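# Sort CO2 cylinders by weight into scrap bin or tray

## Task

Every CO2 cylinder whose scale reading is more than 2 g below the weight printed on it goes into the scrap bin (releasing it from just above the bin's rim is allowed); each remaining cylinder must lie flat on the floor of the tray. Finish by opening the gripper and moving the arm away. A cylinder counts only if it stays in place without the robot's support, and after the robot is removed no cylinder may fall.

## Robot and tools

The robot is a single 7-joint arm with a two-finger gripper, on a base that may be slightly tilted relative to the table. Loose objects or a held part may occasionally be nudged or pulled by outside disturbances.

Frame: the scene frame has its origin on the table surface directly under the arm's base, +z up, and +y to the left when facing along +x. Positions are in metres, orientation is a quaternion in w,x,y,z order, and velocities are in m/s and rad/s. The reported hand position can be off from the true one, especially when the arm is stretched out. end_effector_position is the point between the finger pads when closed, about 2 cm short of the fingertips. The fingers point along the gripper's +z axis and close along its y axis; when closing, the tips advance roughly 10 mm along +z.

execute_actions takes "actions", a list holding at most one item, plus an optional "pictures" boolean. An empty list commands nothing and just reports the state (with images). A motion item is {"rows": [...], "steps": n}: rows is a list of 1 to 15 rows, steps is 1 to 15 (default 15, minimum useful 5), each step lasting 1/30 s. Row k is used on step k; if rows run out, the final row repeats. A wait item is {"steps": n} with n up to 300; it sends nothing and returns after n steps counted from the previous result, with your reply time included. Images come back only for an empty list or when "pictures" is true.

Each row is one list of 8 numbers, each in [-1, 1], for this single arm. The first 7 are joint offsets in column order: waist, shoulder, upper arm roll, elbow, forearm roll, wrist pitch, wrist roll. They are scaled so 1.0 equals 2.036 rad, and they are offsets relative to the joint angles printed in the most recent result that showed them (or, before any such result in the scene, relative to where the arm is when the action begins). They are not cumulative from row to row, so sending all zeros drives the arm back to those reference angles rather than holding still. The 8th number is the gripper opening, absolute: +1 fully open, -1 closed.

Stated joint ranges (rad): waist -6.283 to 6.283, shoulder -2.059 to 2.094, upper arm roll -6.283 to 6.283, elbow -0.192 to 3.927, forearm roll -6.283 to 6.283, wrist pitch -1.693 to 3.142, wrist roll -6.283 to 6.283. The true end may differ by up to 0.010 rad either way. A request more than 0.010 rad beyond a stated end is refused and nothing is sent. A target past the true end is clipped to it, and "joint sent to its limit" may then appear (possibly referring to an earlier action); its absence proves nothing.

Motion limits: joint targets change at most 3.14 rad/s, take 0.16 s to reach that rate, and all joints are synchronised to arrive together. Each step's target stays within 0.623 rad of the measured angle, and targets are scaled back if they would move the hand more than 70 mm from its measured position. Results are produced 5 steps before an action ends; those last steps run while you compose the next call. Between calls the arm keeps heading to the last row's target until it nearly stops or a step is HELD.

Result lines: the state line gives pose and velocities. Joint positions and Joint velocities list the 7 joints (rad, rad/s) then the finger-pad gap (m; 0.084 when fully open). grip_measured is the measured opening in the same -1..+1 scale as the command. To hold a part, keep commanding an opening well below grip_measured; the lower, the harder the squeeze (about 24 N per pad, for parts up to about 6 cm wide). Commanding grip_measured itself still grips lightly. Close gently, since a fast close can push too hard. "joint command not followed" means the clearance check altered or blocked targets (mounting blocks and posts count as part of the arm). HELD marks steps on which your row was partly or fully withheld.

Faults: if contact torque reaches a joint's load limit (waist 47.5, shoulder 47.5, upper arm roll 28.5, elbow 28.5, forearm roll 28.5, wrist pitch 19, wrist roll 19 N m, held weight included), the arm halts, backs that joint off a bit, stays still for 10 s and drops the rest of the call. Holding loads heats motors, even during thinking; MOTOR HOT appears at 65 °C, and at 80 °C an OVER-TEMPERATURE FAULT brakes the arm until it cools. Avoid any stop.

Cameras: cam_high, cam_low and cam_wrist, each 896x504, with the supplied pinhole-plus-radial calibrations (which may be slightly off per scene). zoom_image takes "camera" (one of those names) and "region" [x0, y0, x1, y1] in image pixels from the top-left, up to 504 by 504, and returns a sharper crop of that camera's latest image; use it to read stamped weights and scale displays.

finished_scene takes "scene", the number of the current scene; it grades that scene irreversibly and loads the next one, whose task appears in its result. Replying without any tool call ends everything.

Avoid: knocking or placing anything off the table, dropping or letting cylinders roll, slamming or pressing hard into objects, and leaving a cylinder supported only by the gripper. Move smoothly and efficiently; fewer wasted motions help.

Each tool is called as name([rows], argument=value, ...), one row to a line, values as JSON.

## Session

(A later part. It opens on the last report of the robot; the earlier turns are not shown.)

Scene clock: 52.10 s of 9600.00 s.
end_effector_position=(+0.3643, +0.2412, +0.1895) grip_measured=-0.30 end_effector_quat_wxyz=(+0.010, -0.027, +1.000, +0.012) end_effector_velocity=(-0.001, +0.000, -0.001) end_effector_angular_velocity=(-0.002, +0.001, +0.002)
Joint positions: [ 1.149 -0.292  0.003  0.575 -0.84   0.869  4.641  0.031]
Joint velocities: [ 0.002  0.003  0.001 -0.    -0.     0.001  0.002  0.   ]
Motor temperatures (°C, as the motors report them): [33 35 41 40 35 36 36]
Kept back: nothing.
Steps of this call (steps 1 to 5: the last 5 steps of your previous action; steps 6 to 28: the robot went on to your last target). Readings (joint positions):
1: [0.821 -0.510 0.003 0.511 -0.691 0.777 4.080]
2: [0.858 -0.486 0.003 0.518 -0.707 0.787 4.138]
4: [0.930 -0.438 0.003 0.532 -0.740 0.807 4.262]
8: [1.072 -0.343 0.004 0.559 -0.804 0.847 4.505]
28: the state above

execute_actions([
  {"rows":[[0,0.08,0,0.009,-0.036,-0.034,0.039,-0.9]]},
])

execute_actions([
  {"steps":8},
], pictures=true)

Scene clock: 52.57 s of 9600.00 s.
end_effector_position=(+0.3372, +0.2594, +0.1517) grip_measured=-0.30 end_effector_quat_wxyz=(-0.001, -0.053, +0.999, -0.002) end_effector_velocity=(+0.013, +0.029, -0.003) end_effector_angular_velocity=(+0.052, -0.028, -0.021)
Joint positions: [ 1.149 -0.135  0.003  0.589 -0.908  0.804  4.715  0.031]
Joint velocities: [-0.002  0.071 -0.003  0.062 -0.056 -0.057  0.059 -0.   ]
Motor temperatures (°C, as the motors report them): [33 35 41 40 35 36 36]
Steps of this call (steps 1 to 4: the robot went on to your last target; steps 5 to 14: the first 10 steps of this action). Readings (joint positions):
5: [1.149 -0.291 0.003 0.575 -0.840 0.869 4.641]
6: [1.149 -0.287 0.003 0.576 -0.842 0.866 4.644]
8: [1.149 -0.246 0.003 0.584 -0.863 0.847 4.666]
12: [1.149 -0.146 0.004 0.586 -0.903 0.810 4.709]
14: the state above

Scene clock: 52.83 s of 9600.00 s.
end_effector_position=(+0.3379, +0.2614, +0.1513) grip_measured=-0.30 end_effector_quat_wxyz=(-0.000, -0.053, +0.999, +0.000) end_effector_velocity=(-0.003, +0.001, -0.002) end_effector_angular_velocity=(-0.002, +0.002, +0.007)
Joint positions: [ 1.149 -0.13   0.003  0.593 -0.913  0.8    4.72   0.031]
Joint velocities: [ 0.     0.008  0.001 -0.002 -0.004 -0.004  0.003 -0.   ]
Motor temperatures (°C, as the motors report them): [33 35 41 40 35 36 36]
Kept back: nothing.
Steps of this call (steps 1 to 5: the last 5 steps of your previous action; steps 6 to 8: the robot went on to your last target). Readings (joint positions):
1: [1.149 -0.134 0.003 0.591 -0.910 0.803 4.717]
2: [1.149 -0.133 0.003 0.593 -0.911 0.802 4.718]
4: [1.149 -0.132 0.003 0.594 -0.912 0.801 4.719]
8: the state above
camera_calibration (this result's frames):
cam_wrist: T_world_to_cam=[[-0.10403, 0.994489, 0.0130486, -0.192813], [0.994519, 0.103877, 0.0118593, -0.296609], [0.0104385, 0.0142108, -0.999845, 0.276103], [0, 0, 0, 1]] pos_world=[0.272043, 0.218638, 0.282094]

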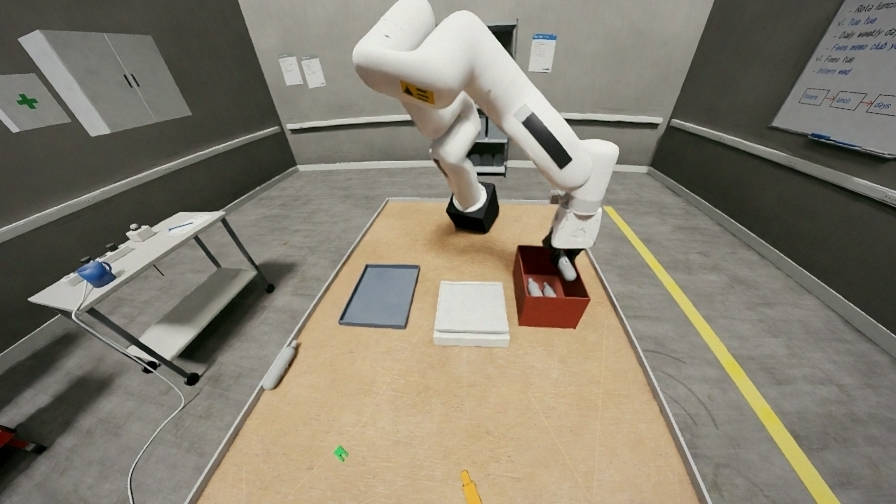

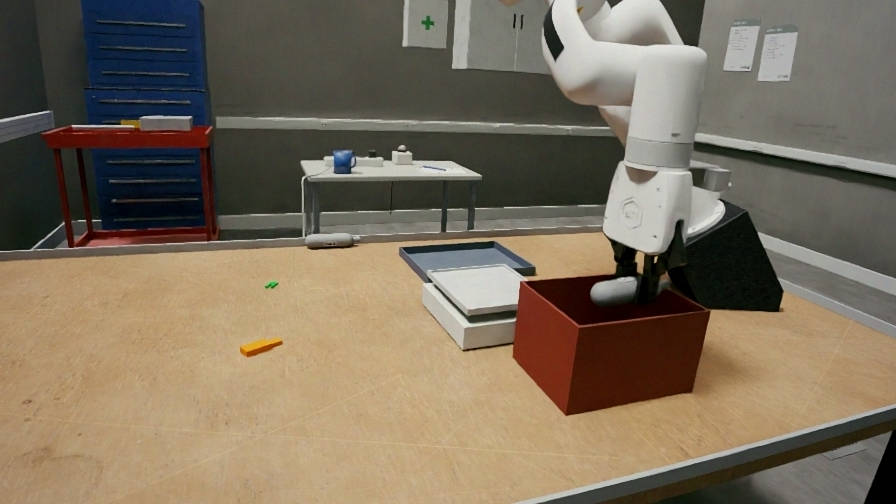

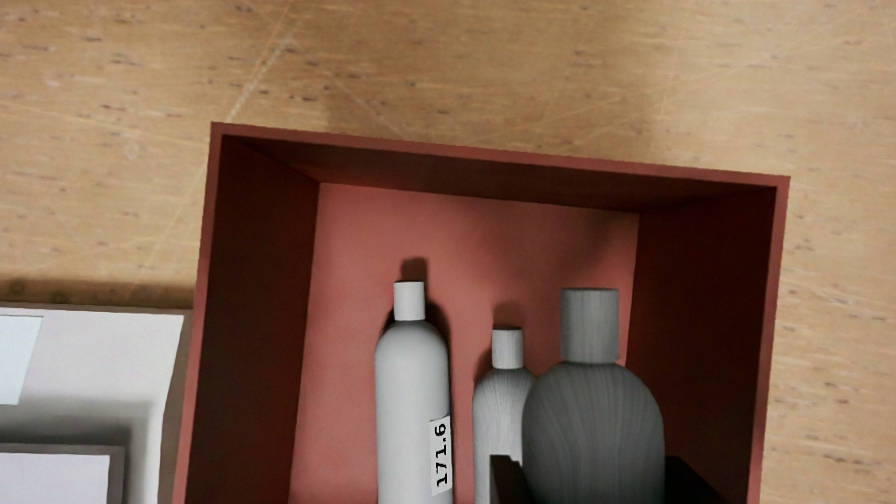

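Fine; release and retreat to [.80,-.72,.51,-.575,.853,3.96].

execute_actions([
  {"rows":[[0,0,0,0,0,0,0,-0.3],[0,0,0,0,0,0,0,0.0],[0,0,0,0,0,0,0,0.0],[0,0,0,0,0,0,0,0.0],[0,0,0,0,0,0,0,0.0],[0,0,0,0,0,0,0,0.0],[0,0,0,0,0,0,0,0.0],[0,0,0,0,0,0,0,0.0],[0,-0.08,0,-0.009,0.036,0.034,-0.039,0]]},
])

execute_actions([
  {"rows":[[-0.17,-0.21,0,-0.03,0.13,0,-0.33,0]]},
])

execute_actions([
  {"steps":15},
])

Scene clock: 53.37 s of 9600.00 s.
end_effector_position=(+0.3383, +0.2607, +0.1522) grip_measured=-0.01 end_effector_quat_wxyz=(-0.000, -0.053, +0.999, +0.000) end_effector_velocity=(+0.024, -0.043, +0.046) end_effector_angular_velocity=(-0.023, -0.004, -0.035)
Joint positions: [ 1.149 -0.134  0.003  0.592 -0.91   0.802  4.717  0.044]
Joint velocities: [ 0.003 -0.236  0.005 -0.064  0.133  0.132 -0.148 -0.   ]
Motor temperatures (°C, as the motors report them): [33 35 41 40 35 36 36]
Steps of this call (steps 1 to 6: the robot went on to your last target; steps 7 to 16: the first 10 steps of this action). Readings (joint positions):
7: [1.149 -0.129 0.003 0.593 -0.913 0.800 4.720]
8: [1.149 -0.129 0.003 0.593 -0.913 0.800 4.720]
10: [1.149 -0.130 0.003 0.594 -0.913 0.800 4.720]
14: [1.149 -0.130 0.003 0.594 -0.913 0.800 4.720]
16: the state above

Scene clock: 53.87 s of 9600.00 s.
end_effector_position=(+0.4222, +0.1763, +0.2110) grip_measured=-0.01 end_effector_quat_wxyz=(+0.000, -0.033, +0.999, +0.033) end_effector_velocity=(+0.211, -0.308, +0.112) end_effector_angular_velocity=(+0.206, -0.036, +0.117)
Joint positions: [ 0.95  -0.516  0.002  0.546 -0.699  0.857  4.271  0.044]
Joint velocities: [-0.862 -1.019  0.005 -0.149  0.634 -0.019 -1.664  0.   ]
Motor temperatures (°C, as the motors report them): [33 35 41 40 35 36 36]
Steps of this call (steps 1 to 5: the last 5 steps of your previous action; steps 6 to 15: the first 10 steps of this action, its rows measured from where the robot was after step 5). Readings (joint positions):
5: [1.149 -0.263 0.003 0.582 -0.855 0.854 4.657]
6: [1.149 -0.276 0.003 0.582 -0.849 0.859 4.651]
7: [1.146 -0.285 0.003 0.579 -0.844 0.861 4.642]
9: [1.120 -0.317 0.006 0.570 -0.821 0.860 4.589]
13: [1.007 -0.449 0.002 0.555 -0.741 0.858 4.381]
15: the state above

Scene clock: 54.37 s of 9600.00 s.
end_effector_position=(+0.4530, +0.1232, +0.2319) grip_measured=-0.01 end_effector_quat_wxyz=(+0.012, -0.046, +0.998, +0.050) end_effector_velocity=(+0.005, -0.004, +0.004) end_effector_angular_velocity=(+0.006, -0.008, -0.007)
Joint positions: [ 0.804 -0.689  0.003  0.521 -0.591  0.854  3.987  0.044]
Joint velocities: [-0.009 -0.012 -0.002  0.005  0.005 -0.001 -0.014  0.   ]
Motor temperatures (°C, as the motors report them): [33 34 41 40 35 36 36]
Kept back: nothing.
Steps of this call (steps 1 to 5: the last 5 steps of your previous action; steps 6 to 15: the robot went on to your last target). Readings (joint positions):
1: [0.921 -0.551 0.002 0.541 -0.677 0.857 4.215]
2: [0.892 -0.585 0.002 0.536 -0.656 0.856 4.160]
4: [0.844 -0.643 0.001 0.529 -0.622 0.855 4.069]
8: [0.811 -0.682 0.003 0.522 -0.596 0.854 4.002]
15: the state above

execute_actions([
  {"rows":[[-0.66,0.385,0,0.505,0.42,0.01,-0.84,0]]},
])

execute_actions([
  {"steps":65},
], pictures=true)

Scene clock: 55.00 s of 9600.00 s.
end_effector_position=(+0.5296, +0.0833, +0.1892) grip_measured=-0.01 end_effector_quat_wxyz=(-0.079, +0.024, +0.995, +0.058) end_effector_velocity=(+0.296, -0.203, -0.188) end_effector_angular_velocity=(+0.169, +0.537, -0.577)
Joint positions: [ 0.521 -0.41   0.003  0.804 -0.308  0.862  3.703  0.044]
Joint velocities: [-1.064  0.996  0.001  1.05   1.055  0.027 -1.057 -0.   ]
Motor temperatures (°C, as the motors report them): [33 34 41 40 35 36 36]
Steps of this call (steps 1 to 9: the robot went on to your last target; steps 10 to 19: the first 10 steps of this action). Readings (joint positions):
10: [0.803 -0.690 0.003 0.521 -0.590 0.854 3.985]
11: [0.798 -0.686 0.003 0.526 -0.584 0.854 3.979]
13: [0.753 -0.641 0.006 0.570 -0.537 0.856 3.932]
17: [0.594 -0.482 0.003 0.732 -0.380 0.860 3.775]
19: the state above

Scene clock: 57.17 s of 9600.00 s.
end_effector_position=(+0.6389, -0.4167, +0.1435) grip_measured=-0.01 end_effector_quat_wxyz=(+0.002, -0.033, +0.999, +0.000) end_effector_velocity=(+0.001, +0.000, +0.000) end_effector_angular_velocity=(-0.000, -0.002, +0.000)
Joint positions: [-0.539  0.095  0.003  1.549  0.264  0.874  2.277  0.044]
Joint velocities: [-0.    -0.     0.001  0.001  0.    -0.001  0.001  0.   ]
Motor temperatures (°C, as the motors report them): [33 35 41 40 35 36 36]
Kept back: nothing.
Steps of this call (steps 1 to 5: the last 5 steps of your previous action; steps 6 to 60: the robot went on to your last target; steps 61 to 65: nothing new was sent). Readings (joint positions):
1: [0.486 -0.379 0.003 0.838 -0.273 0.863 3.668]
2: [0.452 -0.350 0.003 0.872 -0.242 0.864 3.634]
4: [0.387 -0.302 0.002 0.937 -0.187 0.865 3.570]
8: [0.267 -0.227 0.003 1.053 -0.101 0.866 3.449]
65: the state above
The arm was judged still, so your last target was given up. Only a new action makes it travel on or press farther. Fingers that are still opening or closing keep moving.
camera_calibration (this result's frames):
cam_wrist: T_world_to_cam=[[-0.065195, 0.997784, 0.0133081, 0.489454], [0.997758, 0.0649796, 0.0160283, -0.544323], [0.015128, 0.0143232, -0.999783, 0.271886], [0, 0, 0, 1]] pos_world=[0.5709, -0.456894, 0.274038]

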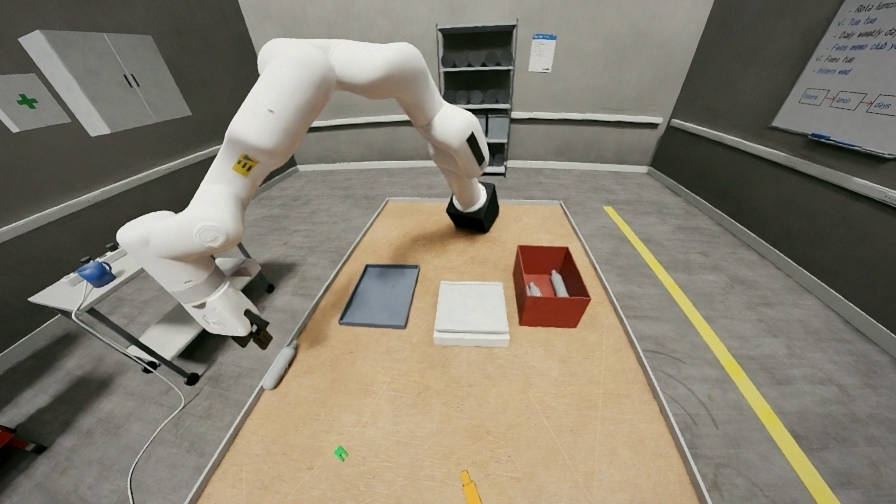

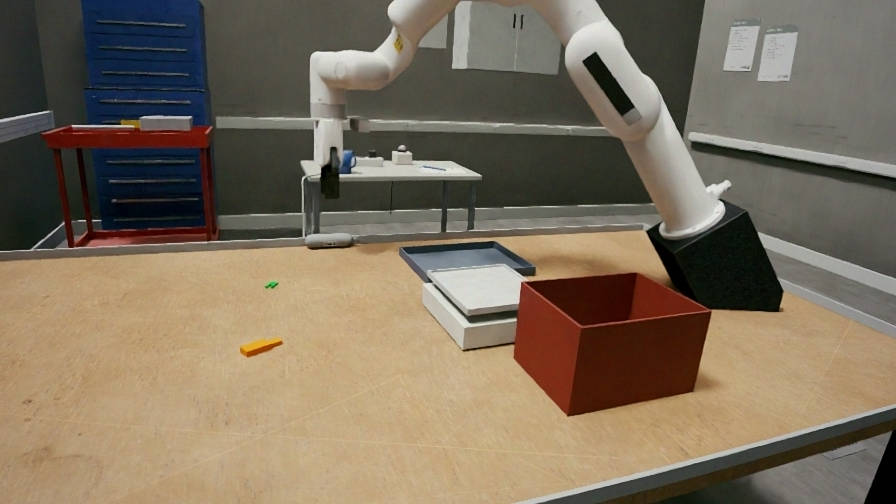

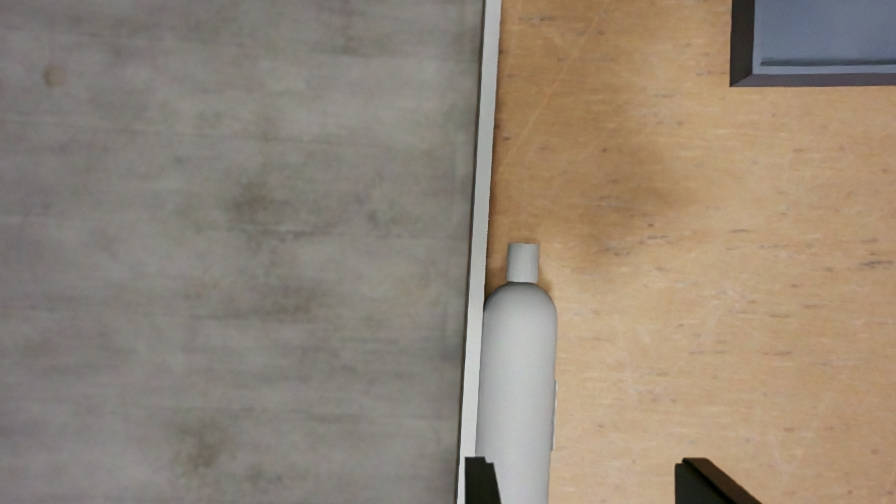

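execute_actions([
  {"rows":[[0.004,0.078,0,0.023,0.009,-0.056,0.02,0]]},
])

execute_actions([
  {"steps":12},
], pictures=true)

Scene clock: 57.73 s of 9600.00 s.
end_effector_position=(+0.6319, -0.4285, +0.0690) grip_measured=-0.01 end_effector_quat_wxyz=(-0.005, +0.000, +1.000, +0.004) end_effector_velocity=(+0.058, -0.040, +0.030) end_effector_angular_velocity=(-0.119, -0.145, -0.022)
Joint positions: [-0.531  0.253  0.004  1.585  0.282  0.769  2.315  0.044]
Joint velocities: [ 0.004  0.032 -0.003  0.12   0.014 -0.101  0.03   0.   ]
Motor temperatures (°C, as the motors report them): [33 35 41 40 35 36 36]
Steps of this call (steps 1 to 7: nothing new was sent; steps 8 to 17: the first 10 steps of this action). Readings (joint positions):
8: [-0.539 0.095 0.003 1.549 0.264 0.874 2.277]
9: [-0.539 0.099 0.003 1.551 0.265 0.870 2.278]
11: [-0.537 0.137 0.003 1.570 0.270 0.837 2.290]
15: [-0.532 0.241 0.003 1.581 0.280 0.778 2.312]
17: the state above

Scene clock: 58.13 s of 9600.00 s.
end_effector_position=(+0.6372, -0.4322, +0.0728) grip_measured=-0.01 end_effector_quat_wxyz=(+0.002, +0.001, +1.000, -0.002) end_effector_velocity=(+0.000, -0.001, -0.001) end_effector_angular_velocity=(-0.002, +0.000, +0.001)
Joint positions: [-0.531  0.253  0.003  1.595  0.283  0.761  2.317  0.044]
Joint velocities: [-0.     0.003 -0.001  0.003 -0.002 -0.001  0.    -0.   ]
Motor temperatures (°C, as the motors report them): [33 35 41 40 35 36 36]
Kept back: nothing.
Steps of this call (steps 1 to 5: the last 5 steps of your previous action; steps 6 to 12: the robot went on to your last target). Readings (joint positions):
1: [-0.531 0.252 0.003 1.589 0.282 0.766 2.316]
2: [-0.531 0.251 0.003 1.593 0.282 0.764 2.316]
4: [-0.531 0.249 0.003 1.598 0.283 0.761 2.317]
8: [-0.531 0.252 0.003 1.596 0.283 0.761 2.317]
12: the state above
camera_calibration (this result's frames):
cam_wrist: T_world_to_cam=[[0.00366851, 0.999956, 0.00867887, 0.463137], [0.99985, -0.00381498, 0.01692, -0.571659], [0.0169524, 0.0086155, -0.999819, 0.19783], [0, 0, 0, 1]] pos_world=[0.566521, -0.467001, 0.203448]

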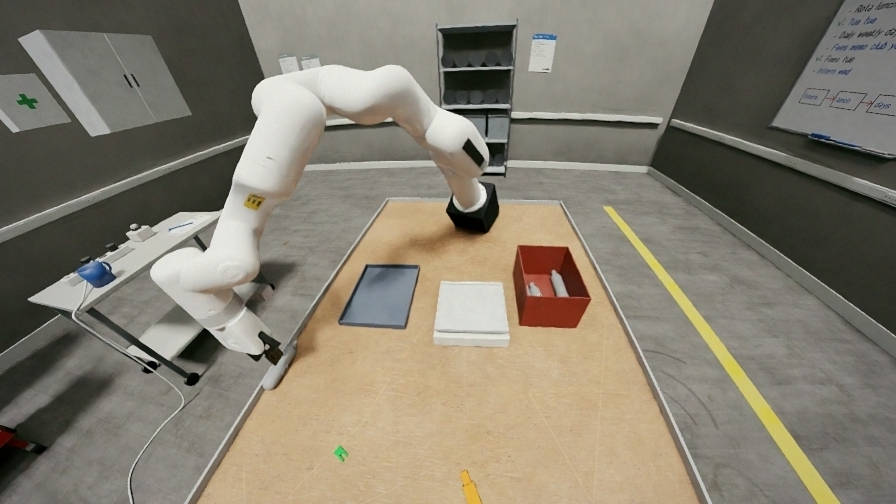

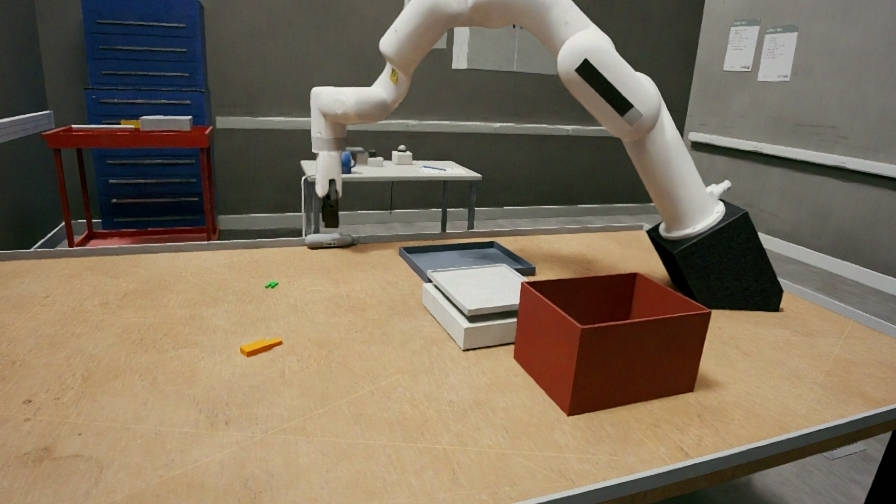

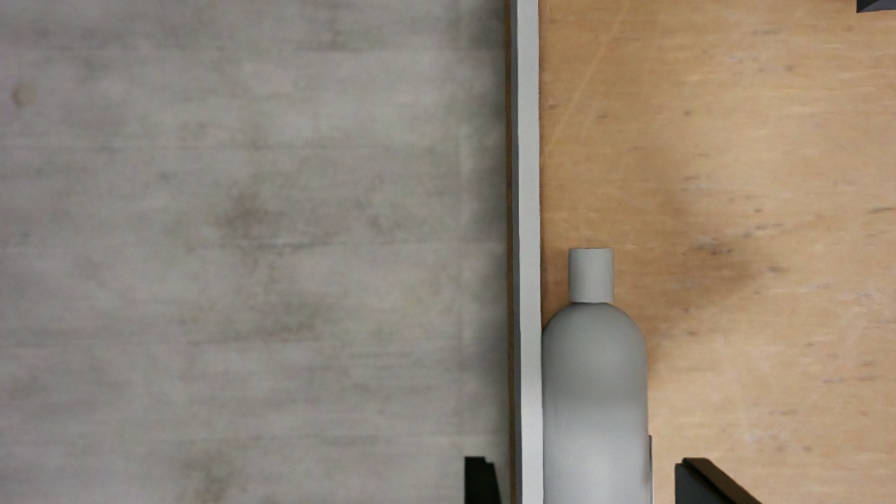

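execute_actions([
  {"rows":[[0.01,0,0,-0.007,-0.005,-0.007,0.01,0],[0.01,0,0,-0.007,-0.005,-0.007,0.01,0],[0.01,0,0,-0.007,-0.005,-0.007,0.01,0],[0.01,0,0,-0.007,-0.005,-0.007,0.01,0],[0.01,0,0,-0.007,-0.005,-0.007,0.01,0],[0.015,0.026,0,-0.002,-0.002,-0.028,0.01,0]]},
])

execute_actions([
  {"steps":15},
], pictures=true)

zoom_image(camera="cam_low", region=[280, 190, 390, 260])

Scene clock: 58.70 s of 9600.00 s.
end_effector_position=(+0.6402, -0.4212, +0.0486) grip_measured=-0.01 end_effector_quat_wxyz=(+0.002, +0.002, +1.000, +0.000) end_effector_velocity=(-0.075, +0.043, -0.188) end_effector_angular_velocity=(+0.128, +0.168, -0.041)
Joint positions: [-0.504  0.291  0.003  1.59   0.277  0.716  2.337  0.044]
Joint velocities: [ 0.046  0.283  0.004 -0.063  0.017 -0.137  0.006 -0.   ]
Motor temperatures (°C, as the motors report them): [33 35 41 40 35 36 36]
Steps of this call (steps 1 to 7: the robot went on to your last target; steps 8 to 17: the first 10 steps of this action). Readings (joint positions):
8: [-0.531 0.254 0.003 1.595 0.283 0.760 2.318]
9: [-0.528 0.253 0.002 1.593 0.281 0.757 2.322]
11: [-0.519 0.253 0.002 1.586 0.276 0.751 2.331]
15: [-0.508 0.268 0.004 1.588 0.276 0.732 2.336]
17: the state above

Scene clock: 59.20 s of 9600.00 s.
end_effector_position=(+0.6392, -0.4205, +0.0407) grip_measured=-0.01 end_effector_quat_wxyz=(+0.001, +0.003, +1.000, +0.001) end_effector_velocity=(-0.001, +0.001, -0.001) end_effector_angular_velocity=(+0.002, +0.001, -0.001)
Joint positions: [-0.501  0.306  0.003  1.591  0.279  0.704  2.338  0.044]
Joint velocities: [ 0.     0.001  0.    -0.001  0.001  0.     0.    -0.   ]
Motor temperatures (°C, as the motors report them): [33 35 41 40 35 36 36]
Kept back: nothing.
Steps of this call (steps 1 to 5: the last 5 steps of your previous action; steps 6 to 15: the robot went on to your last target). Readings (joint positions):
1: [-0.503 0.299 0.003 1.588 0.278 0.712 2.337]
2: [-0.502 0.303 0.003 1.587 0.278 0.709 2.337]
4: [-0.502 0.304 0.003 1.591 0.278 0.706 2.338]
8: [-0.501 0.305 0.003 1.591 0.279 0.704 2.338]
15: the state above
camera_calibration (this result's frames):
cam_wrist: T_world_to_cam=[[0.00711885, 0.99988, 0.0137272, 0.449302], [0.999874, -0.00731239, 0.0141008, -0.574397], [0.0141995, 0.0136251, -0.999806, 0.16944], [0, 0, 0, 1]] pos_world=[0.56872, -0.455757, 0.171339]

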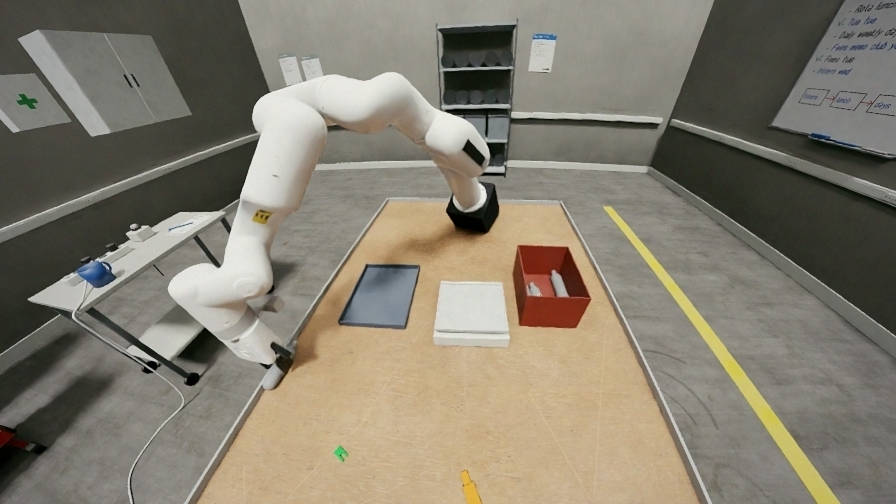

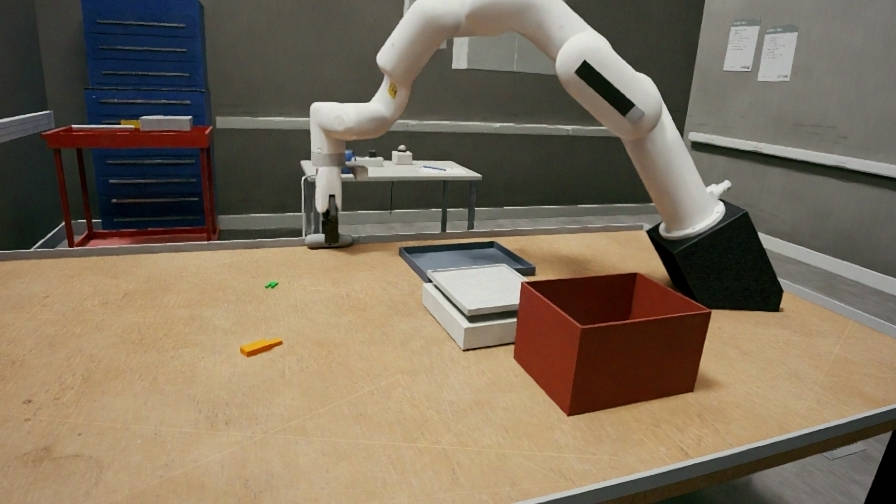

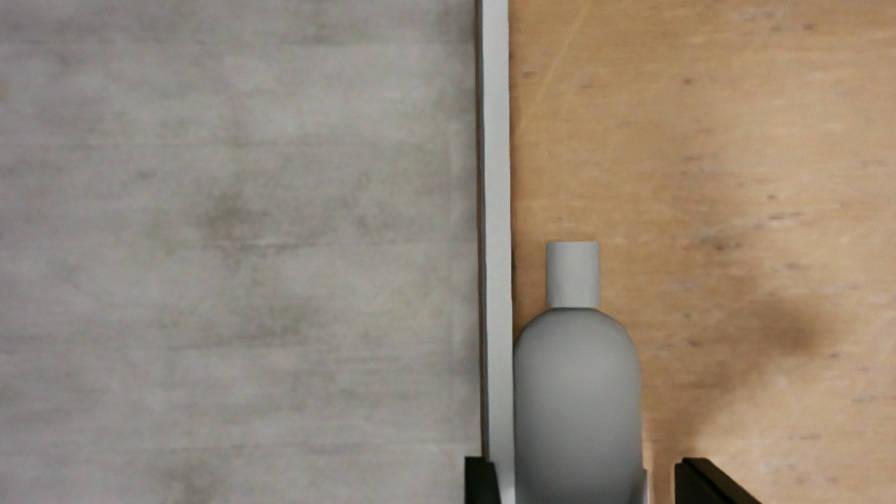

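Region (280, 190, 390, 260) of cam_low's 896x504 image, scaled by 4.582, with more detail than that image has; it fills the top 321 rows of this view, and the rest is white.

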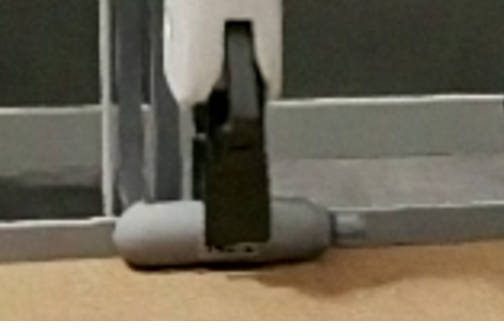

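execute_actions([
  {"rows":[[0.004,-0.005,0,-0.009,-0.002,-0.004,0.003,0],[0.008,-0.011,0,-0.018,-0.004,-0.009,0.005,0],[0.012,-0.016,0,-0.028,-0.006,-0.013,0.008,0],[0.016,-0.021,0,-0.037,-0.008,-0.017,0.01,0],[0.02,-0.027,0,-0.046,-0.01,-0.021,0.013,0],[0.024,-0.032,0,-0.055,-0.013,-0.026,0.015,0],[0.028,-0.037,0,-0.064,-0.015,-0.03,0.018,0],[0.031,-0.043,0,-0.074,-0.017,-0.034,0.02,0]]},
])

execute_actions([
  {"steps":10},
], pictures=true)

Scene clock: 59.83 s of 9600.00 s.
end_effector_position=(+0.6370, -0.3797, +0.0390) grip_measured=-0.01 end_effector_quat_wxyz=(-0.002, -0.010, +1.000, +0.005) end_effector_velocity=(-0.014, +0.151, -0.010) end_effector_angular_velocity=(+0.068, +0.033, +0.110)
Joint positions: [-0.447  0.236  0.007  1.469  0.251  0.649  2.371  0.044]
Joint velocities: [ 0.175 -0.225  0.032 -0.408 -0.086 -0.155  0.097 -0.   ]
Motor temperatures (°C, as the motors report them): [33 35 41 40 35 36 36]
Steps of this call (steps 1 to 9: the robot went on to your last target; steps 10 to 19: the first 10 steps of this action). Readings (joint positions):
10: [-0.501 0.306 0.003 1.591 0.279 0.704 2.338]
11: [-0.499 0.304 0.002 1.588 0.278 0.701 2.339]
13: [-0.492 0.293 -0.000 1.569 0.273 0.689 2.345]
17: [-0.463 0.255 0.004 1.503 0.259 0.663 2.362]
19: the state above

Scene clock: 60.17 s of 9600.00 s.
end_effector_position=(+0.6344, -0.3759, +0.0408) grip_measured=-0.01 end_effector_quat_wxyz=(-0.002, -0.011, +1.000, +0.002) end_effector_velocity=(+0.003, +0.010, -0.002) end_effector_angular_velocity=(+0.009, -0.000, +0.012)
Joint positions: [-0.438  0.219  0.002  1.441  0.244  0.635  2.378  0.044]
Joint velocities: [ 0.007 -0.003  0.009 -0.009 -0.004 -0.004  0.002  0.   ]
Motor temperatures (°C, as the motors report them): [33 35 41 40 35 36 36]
Kept back: nothing.
Steps of this call (steps 1 to 5: the last 5 steps of your previous action; steps 6 to 10: the robot went on to your last target). Readings (joint positions):
1: [-0.443 0.230 0.007 1.458 0.249 0.645 2.373]
2: [-0.440 0.226 0.007 1.452 0.247 0.642 2.375]
4: [-0.438 0.222 0.005 1.445 0.246 0.638 2.377]
8: [-0.439 0.219 0.002 1.442 0.244 0.635 2.378]
10: the state above
camera_calibration (this result's frames):
cam_wrist: T_world_to_cam=[[-0.0197471, 0.999651, 0.0175532, 0.421562], [0.999777, 0.0196116, 0.00786115, -0.558893], [0.00751416, 0.0177045, -0.999815, 0.174759], [0, 0, 0, 1]] pos_world=[0.56578, -0.413548, 0.17172]

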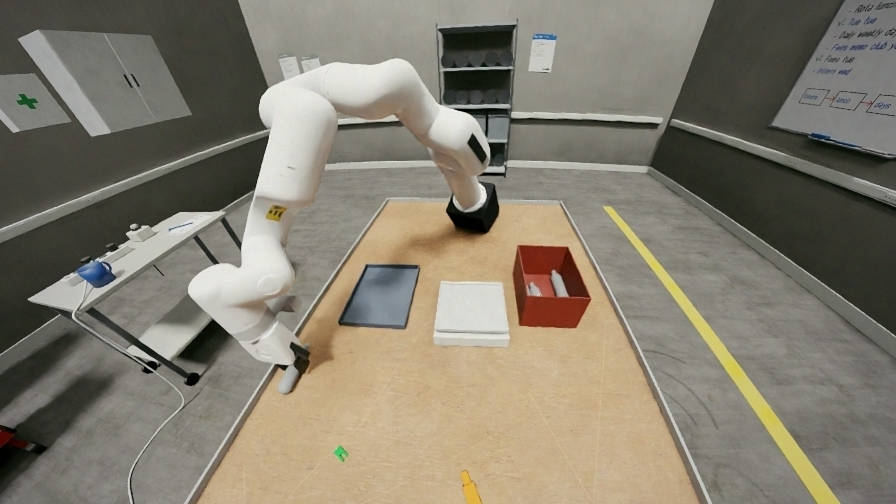

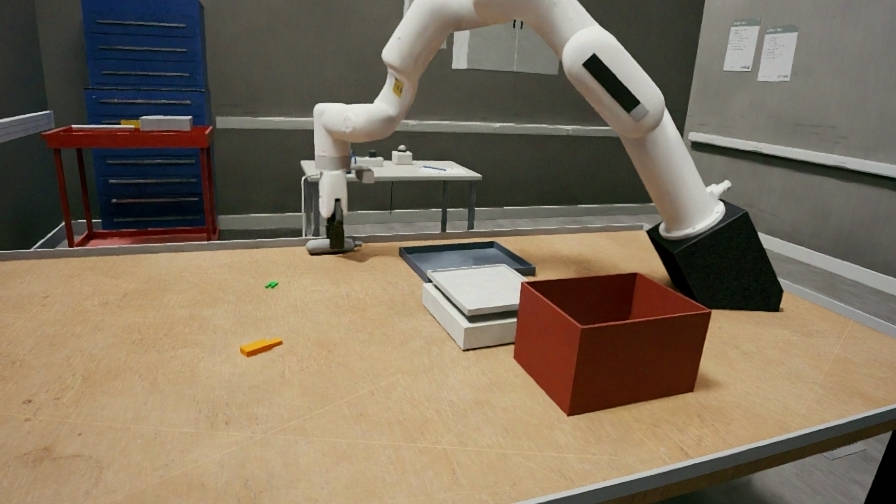

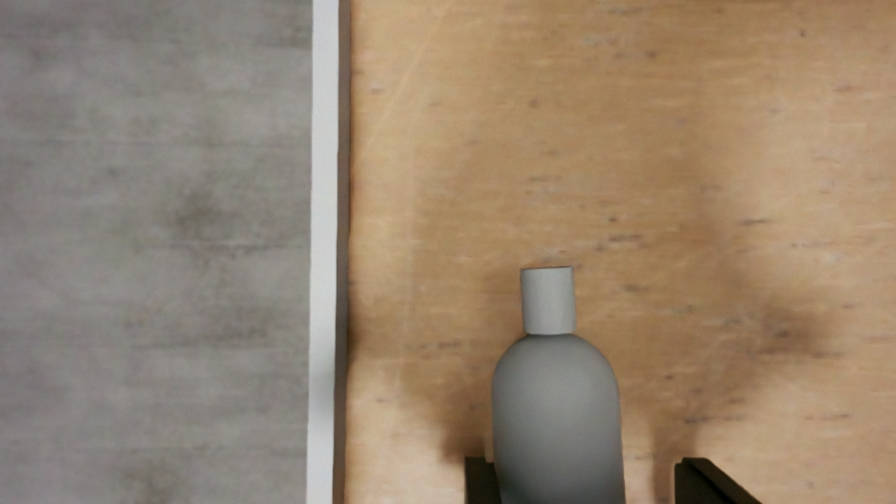

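Worked. Descend, grip, lift, carry.

execute_actions([
  {"rows":[[0,0.008,0,0.003,0,-0.006,0,0],[0,0.008,0,0.003,0,-0.006,0,0],[0,0.017,0,0.005,0.001,-0.013,0,0],[0,0.017,0,0.005,0.001,-0.013,0,0],[0,0.017,0,0.005,0.001,-0.013,0,0],[0,0.017,0,0.005,0.001,-0.013,0,0],[0,0.017,0,0.005,0.001,-0.013,0,0],[0,0.017,0,0.005,0.001,-0.013,0,-0.1],[0,0.017,0,0.005,0.001,-0.013,0,-0.2],[0,0.017,0,0.005,0.001,-0.013,0,-0.3],[0,0.017,0,0.005,0.001,-0.013,0,-0.45],[0,0.017,0,0.005,0.001,-0.013,0,-0.6],[0,0.017,0,0.005,0.001,-0.013,0,-0.9]]},
])

execute_actions([
  {"steps":10},
])

execute_actions([
  {"rows":[[-0.012,-0.13,0,-0.03,-0.01,0.1,0,-0.9]]},
])

execute_actions([
  {"steps":12},
])

Scene clock: 60.90 s of 9600.00 s.
end_effector_position=(+0.6317, -0.3783, +0.0256) grip_measured=-0.25 end_effector_quat_wxyz=(-0.004, -0.008, +1.000, +0.001) end_effector_velocity=(+0.017, -0.008, +0.010) end_effector_angular_velocity=(-0.026, -0.039, +0.003)
Joint positions: [-0.438  0.253  0.002  1.45   0.246  0.61   2.378  0.033]
Joint velocities: [ 0.001  0.     0.     0.028  0.002 -0.019  0.001 -0.132]
Motor temperatures (°C, as the motors report them): [33 35 41 40 35 36 36]
Steps of this call (steps 1 to 12: the robot went on to your last target; steps 13 to 22: the first 10 steps of this action). Readings (joint positions):
13: [-0.438 0.218 0.003 1.441 0.244 0.634 2.379]
14: [-0.438 0.221 0.003 1.443 0.244 0.632 2.378]
16: [-0.438 0.232 0.003 1.447 0.245 0.623 2.378]
20: [-0.438 0.252 0.002 1.449 0.246 0.612 2.378]
22: the state above

Scene clock: 61.23 s of 9600.00 s.
end_effector_position=(+0.6325, -0.3789, +0.0260) grip_measured=-0.30 end_effector_quat_wxyz=(-0.003, -0.008, +1.000, +0.000) end_effector_velocity=(+0.000, -0.001, +0.001) end_effector_angular_velocity=(-0.002, -0.001, +0.001)
Joint positions: [-0.438  0.253  0.002  1.452  0.246  0.609  2.378  0.031]
Joint velocities: [-0.    -0.001 -0.001  0.002 -0.001  0.    -0.001 -0.   ]
Motor temperatures (°C, as the motors report them): [33 35 41 40 35 36 36]
Kept back: nothing.
Steps of this call (steps 1 to 5: the last 5 steps of your previous action; steps 6 to 10: the robot went on to your last target). Readings (joint positions):
1: [-0.438 0.253 0.002 1.451 0.246 0.610 2.378]
2: [-0.438 0.253 0.002 1.451 0.246 0.609 2.378]
4: [-0.438 0.253 0.002 1.452 0.246 0.609 2.378]
8: [-0.438 0.253 0.002 1.451 0.246 0.609 2.378]
10: the state above

Scene clock: 61.57 s of 9600.00 s.
end_effector_position=(+0.6402, -0.3720, +0.1338) grip_measured=-0.30 end_effector_quat_wxyz=(+0.006, -0.020, +1.000, -0.001) end_effector_velocity=(+0.013, +0.021, +0.267) end_effector_angular_velocity=(-0.052, -0.086, +0.062)
Joint positions: [-0.46   0.021  0.002  1.405  0.229  0.78   2.378  0.031]
Joint velocities: [-0.049 -0.558 -0.003 -0.085 -0.04   0.374 -0.    -0.   ]
Motor temperatures (°C, as the motors report them): [33 35 41 40 35 36 36]
Steps of this call (steps 1 to 10: the first 10 steps of this action). Readings (joint positions):
1: [-0.438 0.253 0.002 1.451 0.246 0.609 2.378]
2: [-0.439 0.249 0.002 1.450 0.246 0.613 2.378]
4: [-0.443 0.211 0.003 1.433 0.242 0.650 2.378]
8: [-0.455 0.074 0.002 1.414 0.233 0.744 2.378]
10: the state above

Scene clock: 61.97 s of 9600.00 s.
end_effector_position=(+0.6347, -0.3667, +0.1437) grip_measured=-0.30 end_effector_quat_wxyz=(-0.000, -0.021, +1.000, +0.004) end_effector_velocity=(+0.005, -0.003, +0.011) end_effector_angular_velocity=(-0.011, -0.016, +0.001)
Joint positions: [-0.463 -0.01   0.002  1.39   0.226  0.812  2.378  0.031]
Joint velocities: [-0.001 -0.015 -0.002  0.008  0.     0.003  0.    -0.   ]
Motor temperatures (°C, as the motors report them): [33 35 41 40 35 36 36]
Kept back: nothing.
Steps of this call (steps 1 to 5: the last 5 steps of your previous action; steps 6 to 12: the robot went on to your last target). Readings (joint positions):
1: [-0.461 0.006 0.002 1.403 0.228 0.790 2.378]
2: [-0.462 -0.002 0.002 1.400 0.227 0.797 2.378]
4: [-0.462 -0.006 0.002 1.393 0.227 0.806 2.378]
8: [-0.463 -0.007 0.003 1.388 0.226 0.811 2.378]
12: the state above

execute_actions([
  {"rows":[[0.409,-0.29,0,-0.496,-0.425,-0.143,0.684,-0.9]]},
])

execute_actions([
  {"steps":40},
])

execute_actions([
  {"rows":[[-0.037,0.081,0,0.003,-0.11,-0.072,0.068,-0.9]]},
])

execute_actions([
  {"rows":[[0,0.002,0,0,0,0,0,-0.9],[0,0.002,0,0,0,0,0,-0.9],[0,0.002,0,0,0,0,0,-0.5],[0,0.002,0,0,0,0,0,-0.3],[0,0.002,0,0,0,0,0,-0.2],[0,0.002,0,0,0,0,0,-0.1],[0,0.002,0,0,0,0,0,0],[0,0.002,0,0,0,0,0,0.1]]},
])

execute_actions([
  {"steps":40},
], pictures=true)

Scene clock: 62.53 s of 9600.00 s.
end_effector_position=(+0.6468, -0.2559, +0.1657) grip_measured=-0.30 end_effector_quat_wxyz=(+0.007, -0.080, +0.997, -0.018) end_effector_velocity=(-0.040, +0.437, +0.019) end_effector_angular_velocity=(-0.068, +0.005, +0.481)
Joint positions: [-0.238 -0.203  0.003  1.166  0.     0.718  2.604  0.031]
Joint velocities: [ 0.884 -0.622 -0.008 -0.89  -0.885 -0.301  0.881 -0.   ]
Motor temperatures (°C, as the motors report them): [33 35 41 41 35 36 36]
Steps of this call (steps 1 to 7: the robot went on to your last target; steps 8 to 17: the first 10 steps of this action). Readings (joint positions):
8: [-0.463 -0.011 0.002 1.390 0.226 0.812 2.379]
9: [-0.458 -0.015 0.001 1.385 0.220 0.809 2.384]
11: [-0.419 -0.053 -0.006 1.340 0.176 0.788 2.428]
15: [-0.296 -0.159 0.004 1.225 0.059 0.739 2.545]
17: the state above

Scene clock: 63.87 s of 9600.00 s.
end_effector_position=(+0.4549, +0.0280, +0.1334) grip_measured=-0.30 end_effector_quat_wxyz=(+0.001, -0.037, +0.999, +0.007) end_effector_velocity=(-0.002, +0.002, -0.000) end_effector_angular_velocity=(+0.001, +0.001, +0.002)
Joint positions: [ 0.369 -0.6    0.002  0.381 -0.639  0.521  3.77   0.031]
Joint velocities: [ 0.003 -0.001  0.002 -0.004 -0.    -0.     0.004  0.   ]
Motor temperatures (°C, as the motors report them): [33 35 41 41 35 36 36]
Kept back: nothing.
Steps of this call (steps 1 to 5: the last 5 steps of your previous action; steps 6 to 40: the robot went on to your last target). Readings (joint positions):
1: [-0.208 -0.223 0.003 1.136 -0.029 0.708 2.634]
2: [-0.179 -0.242 0.004 1.107 -0.059 0.698 2.664]
4: [-0.122 -0.279 0.004 1.045 -0.119 0.680 2.725]
8: [-0.020 -0.345 0.004 0.914 -0.227 0.647 2.857]
40: the state above

Scene clock: 64.20 s of 9600.00 s.
end_effector_position=(+0.4458, +0.0286, +0.0908) grip_measured=-0.30 end_effector_quat_wxyz=(-0.000, -0.060, +0.998, -0.004) end_effector_velocity=(+0.017, +0.009, -0.021) end_effector_angular_velocity=(+0.027, -0.067, +0.031)
Joint positions: [ 0.299 -0.444  0.002  0.384 -0.846  0.387  3.898  0.031]
Joint velocities: [-0.063  0.117  0.005  0.04  -0.2   -0.149  0.131  0.   ]
Motor temperatures (°C, as the motors report them): [33 35 41 40 35 36 36]
Steps of this call (steps 1 to 10: the first 10 steps of this action). Readings (joint positions):
1: [0.369 -0.600 0.002 0.381 -0.639 0.520 3.771]
2: [0.368 -0.597 0.002 0.381 -0.645 0.517 3.774]
4: [0.352 -0.565 0.003 0.385 -0.692 0.485 3.804]
8: [0.306 -0.460 0.002 0.383 -0.824 0.401 3.884]
10: the state above

Scene clock: 64.70 s of 9600.00 s.
end_effector_position=(+0.4473, +0.0297, +0.0891) grip_measured=+0.09 end_effector_quat_wxyz=(+0.002, -0.061, +0.998, -0.003) end_effector_velocity=(-0.001, -0.000, -0.001) end_effector_angular_velocity=(-0.002, +0.004, +0.002)
Joint positions: [ 0.295 -0.434  0.002  0.388 -0.86   0.376  3.907  0.048]
Joint velocities: [-0.001  0.003  0.    -0.001 -0.001  0.002 -0.     0.006]
Motor temperatures (°C, as the motors report them): [33 35 41 40 35 36 36]
Steps of this call (steps 1 to 5: the last 5 steps of your previous action; steps 6 to 15: the first 10 steps of this action, its rows measured from where the robot was after step 5). Readings (joint positions):
5: [0.295 -0.437 0.002 0.388 -0.860 0.376 3.907]
6: [0.295 -0.437 0.002 0.388 -0.861 0.375 3.908]
7: [0.295 -0.436 0.002 0.388 -0.861 0.375 3.908]
9: [0.295 -0.435 0.002 0.388 -0.860 0.376 3.907]
13: [0.295 -0.434 0.002 0.388 -0.860 0.376 3.907]
15: the state above

Scene clock: 66.03 s of 9600.00 s.
end_effector_position=(+0.4469, +0.0296, +0.0888) grip_measured=+0.09 end_effector_quat_wxyz=(+0.002, -0.062, +0.998, -0.003) end_effector_velocity=(-0.001, -0.001, -0.001) end_effector_angular_velocity=(-0.001, +0.003, -0.001)
Joint positions: [ 0.295 -0.433  0.002  0.388 -0.86   0.376  3.907  0.048]
Joint velocities: [ 0.     0.001 -0.002 -0.002 -0.     0.     0.    -0.   ]
Motor temperatures (°C, as the motors report them): [33 35 41 40 35 36 36]
Kept back: nothing.
Steps of this call (steps 1 to 5: the last 5 steps of your previous action; steps 6 to 15: the robot went on to your last target; steps 16 to 40: nothing new was sent). Readings (joint positions):
1: [0.295 -0.434 0.002 0.388 -0.860 0.376 3.907]
2: [0.295 -0.434 0.002 0.388 -0.860 0.376 3.907]
4: [0.295 -0.434 0.002 0.388 -0.860 0.376 3.907]
8: [0.295 -0.434 0.002 0.388 -0.860 0.376 3.907]
40: the state above
The arm was judged still, so your last target was given up. Only a new action makes it travel on or press farther. Fingers that are still opening or closing keep moving.
camera_calibration (this result's frames):
cam_wrist: T_world_to_cam=[[-0.121266, 0.992599, 0.0064833, 0.0582038], [0.992509, 0.121152, 0.0157363, -0.380199], [0.0148344, 0.00834301, -0.999855, 0.214016], [0, 0, 0, 1]] pos_world=[0.381235, -0.0134967, 0.21959]

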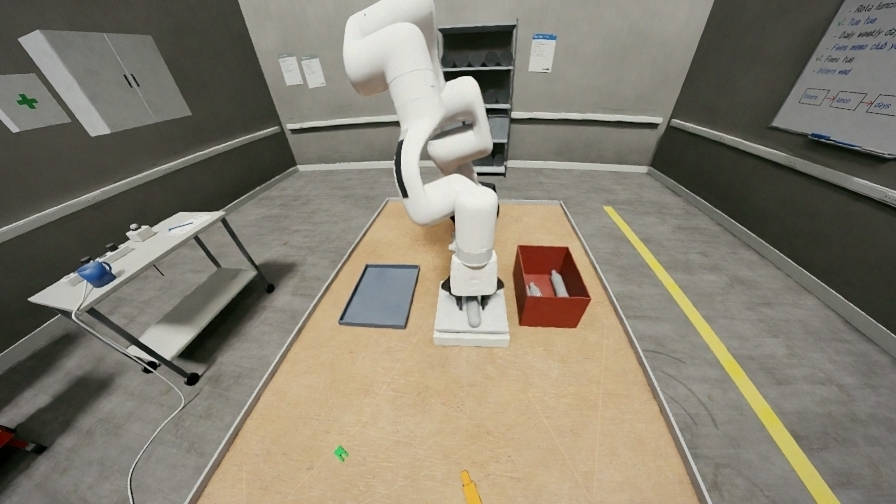

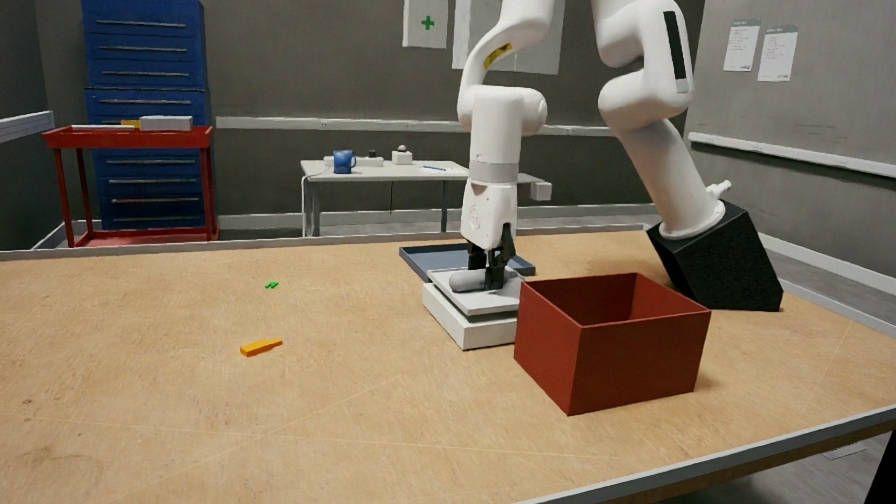

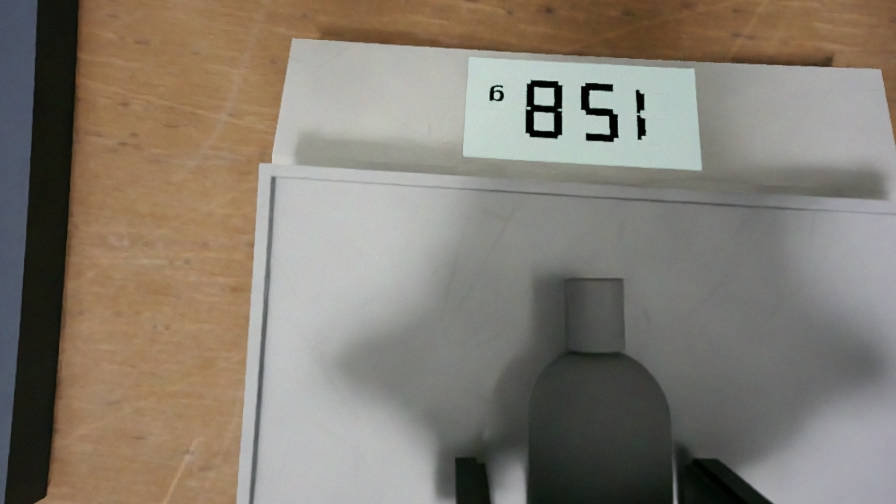

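execute_actions([
  {"steps":90},
], pictures=true)

Scene clock: 69.03 s of 9600.00 s.
end_effector_position=(+0.4469, +0.0296, +0.0888) grip_measured=+0.09 end_effector_quat_wxyz=(+0.002, -0.062, +0.998, -0.003) end_effector_velocity=(-0.000, +0.000, +0.000) end_effector_angular_velocity=(+0.000, -0.001, +0.002)
Joint positions: [ 0.295 -0.433  0.002  0.388 -0.86   0.376  3.907  0.048]
Joint velocities: [ 0.    -0.002  0.    -0.001 -0.002 -0.001 -0.001 -0.   ]
Motor temperatures (°C, as the motors report them): [33 35 41 40 35 36 36]
Kept back: nothing.
Steps of this call (steps 1 to 90: nothing new was sent). Readings (joint positions):
1: [0.295 -0.433 0.002 0.388 -0.860 0.376 3.907]
2: [0.295 -0.433 0.002 0.388 -0.860 0.376 3.907]
4: [0.295 -0.433 0.002 0.388 -0.860 0.376 3.907]
8: [0.295 -0.433 0.002 0.388 -0.860 0.376 3.907]
90: the state above
camera_calibration (this result's frames):
cam_wrist: T_world_to_cam=[[-0.121266, 0.992599, 0.00648327, 0.0582039], [0.992509, 0.121152, 0.015736, -0.380199], [0.014834, 0.00834294, -0.999855, 0.214016], [0, 0, 0, 1]] pos_world=[0.381235, -0.0134967, 0.21959]

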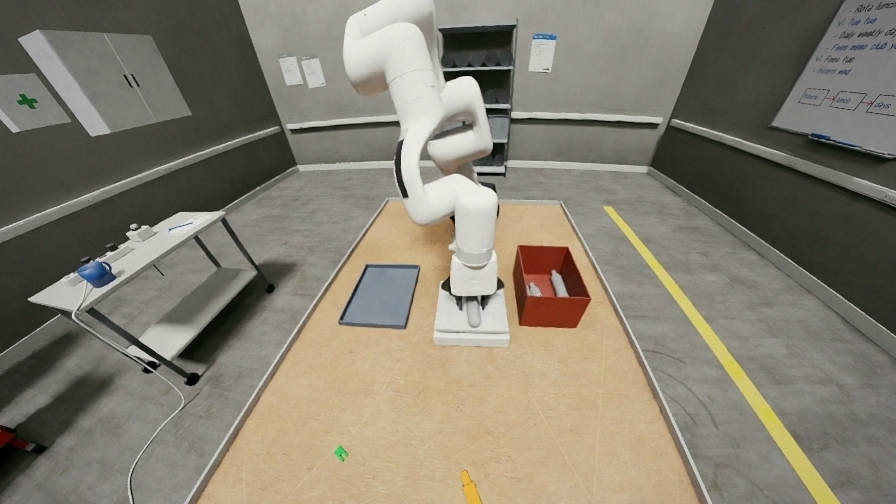

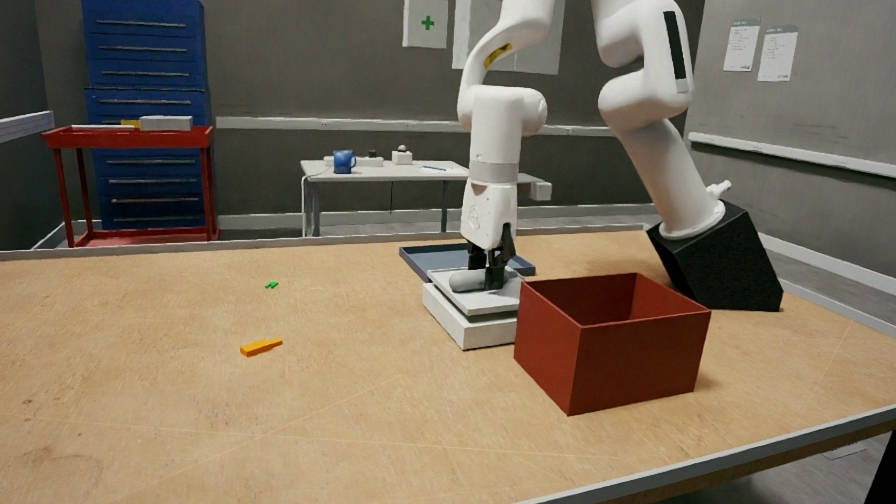

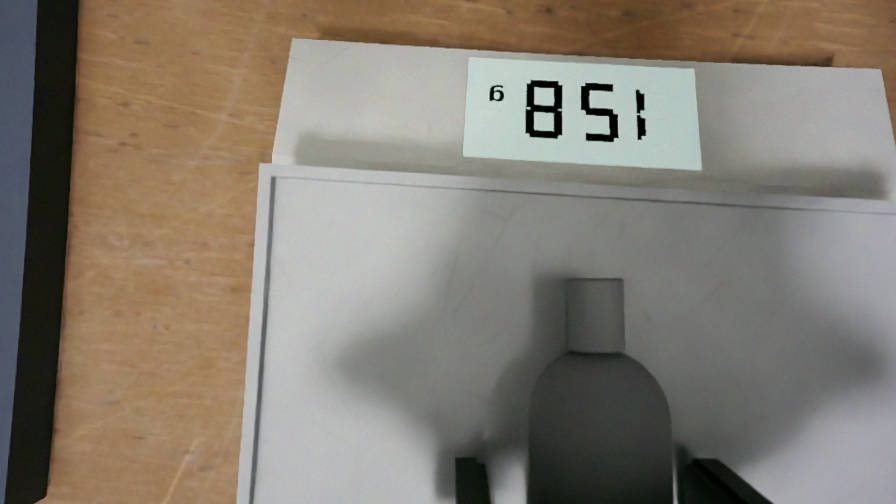

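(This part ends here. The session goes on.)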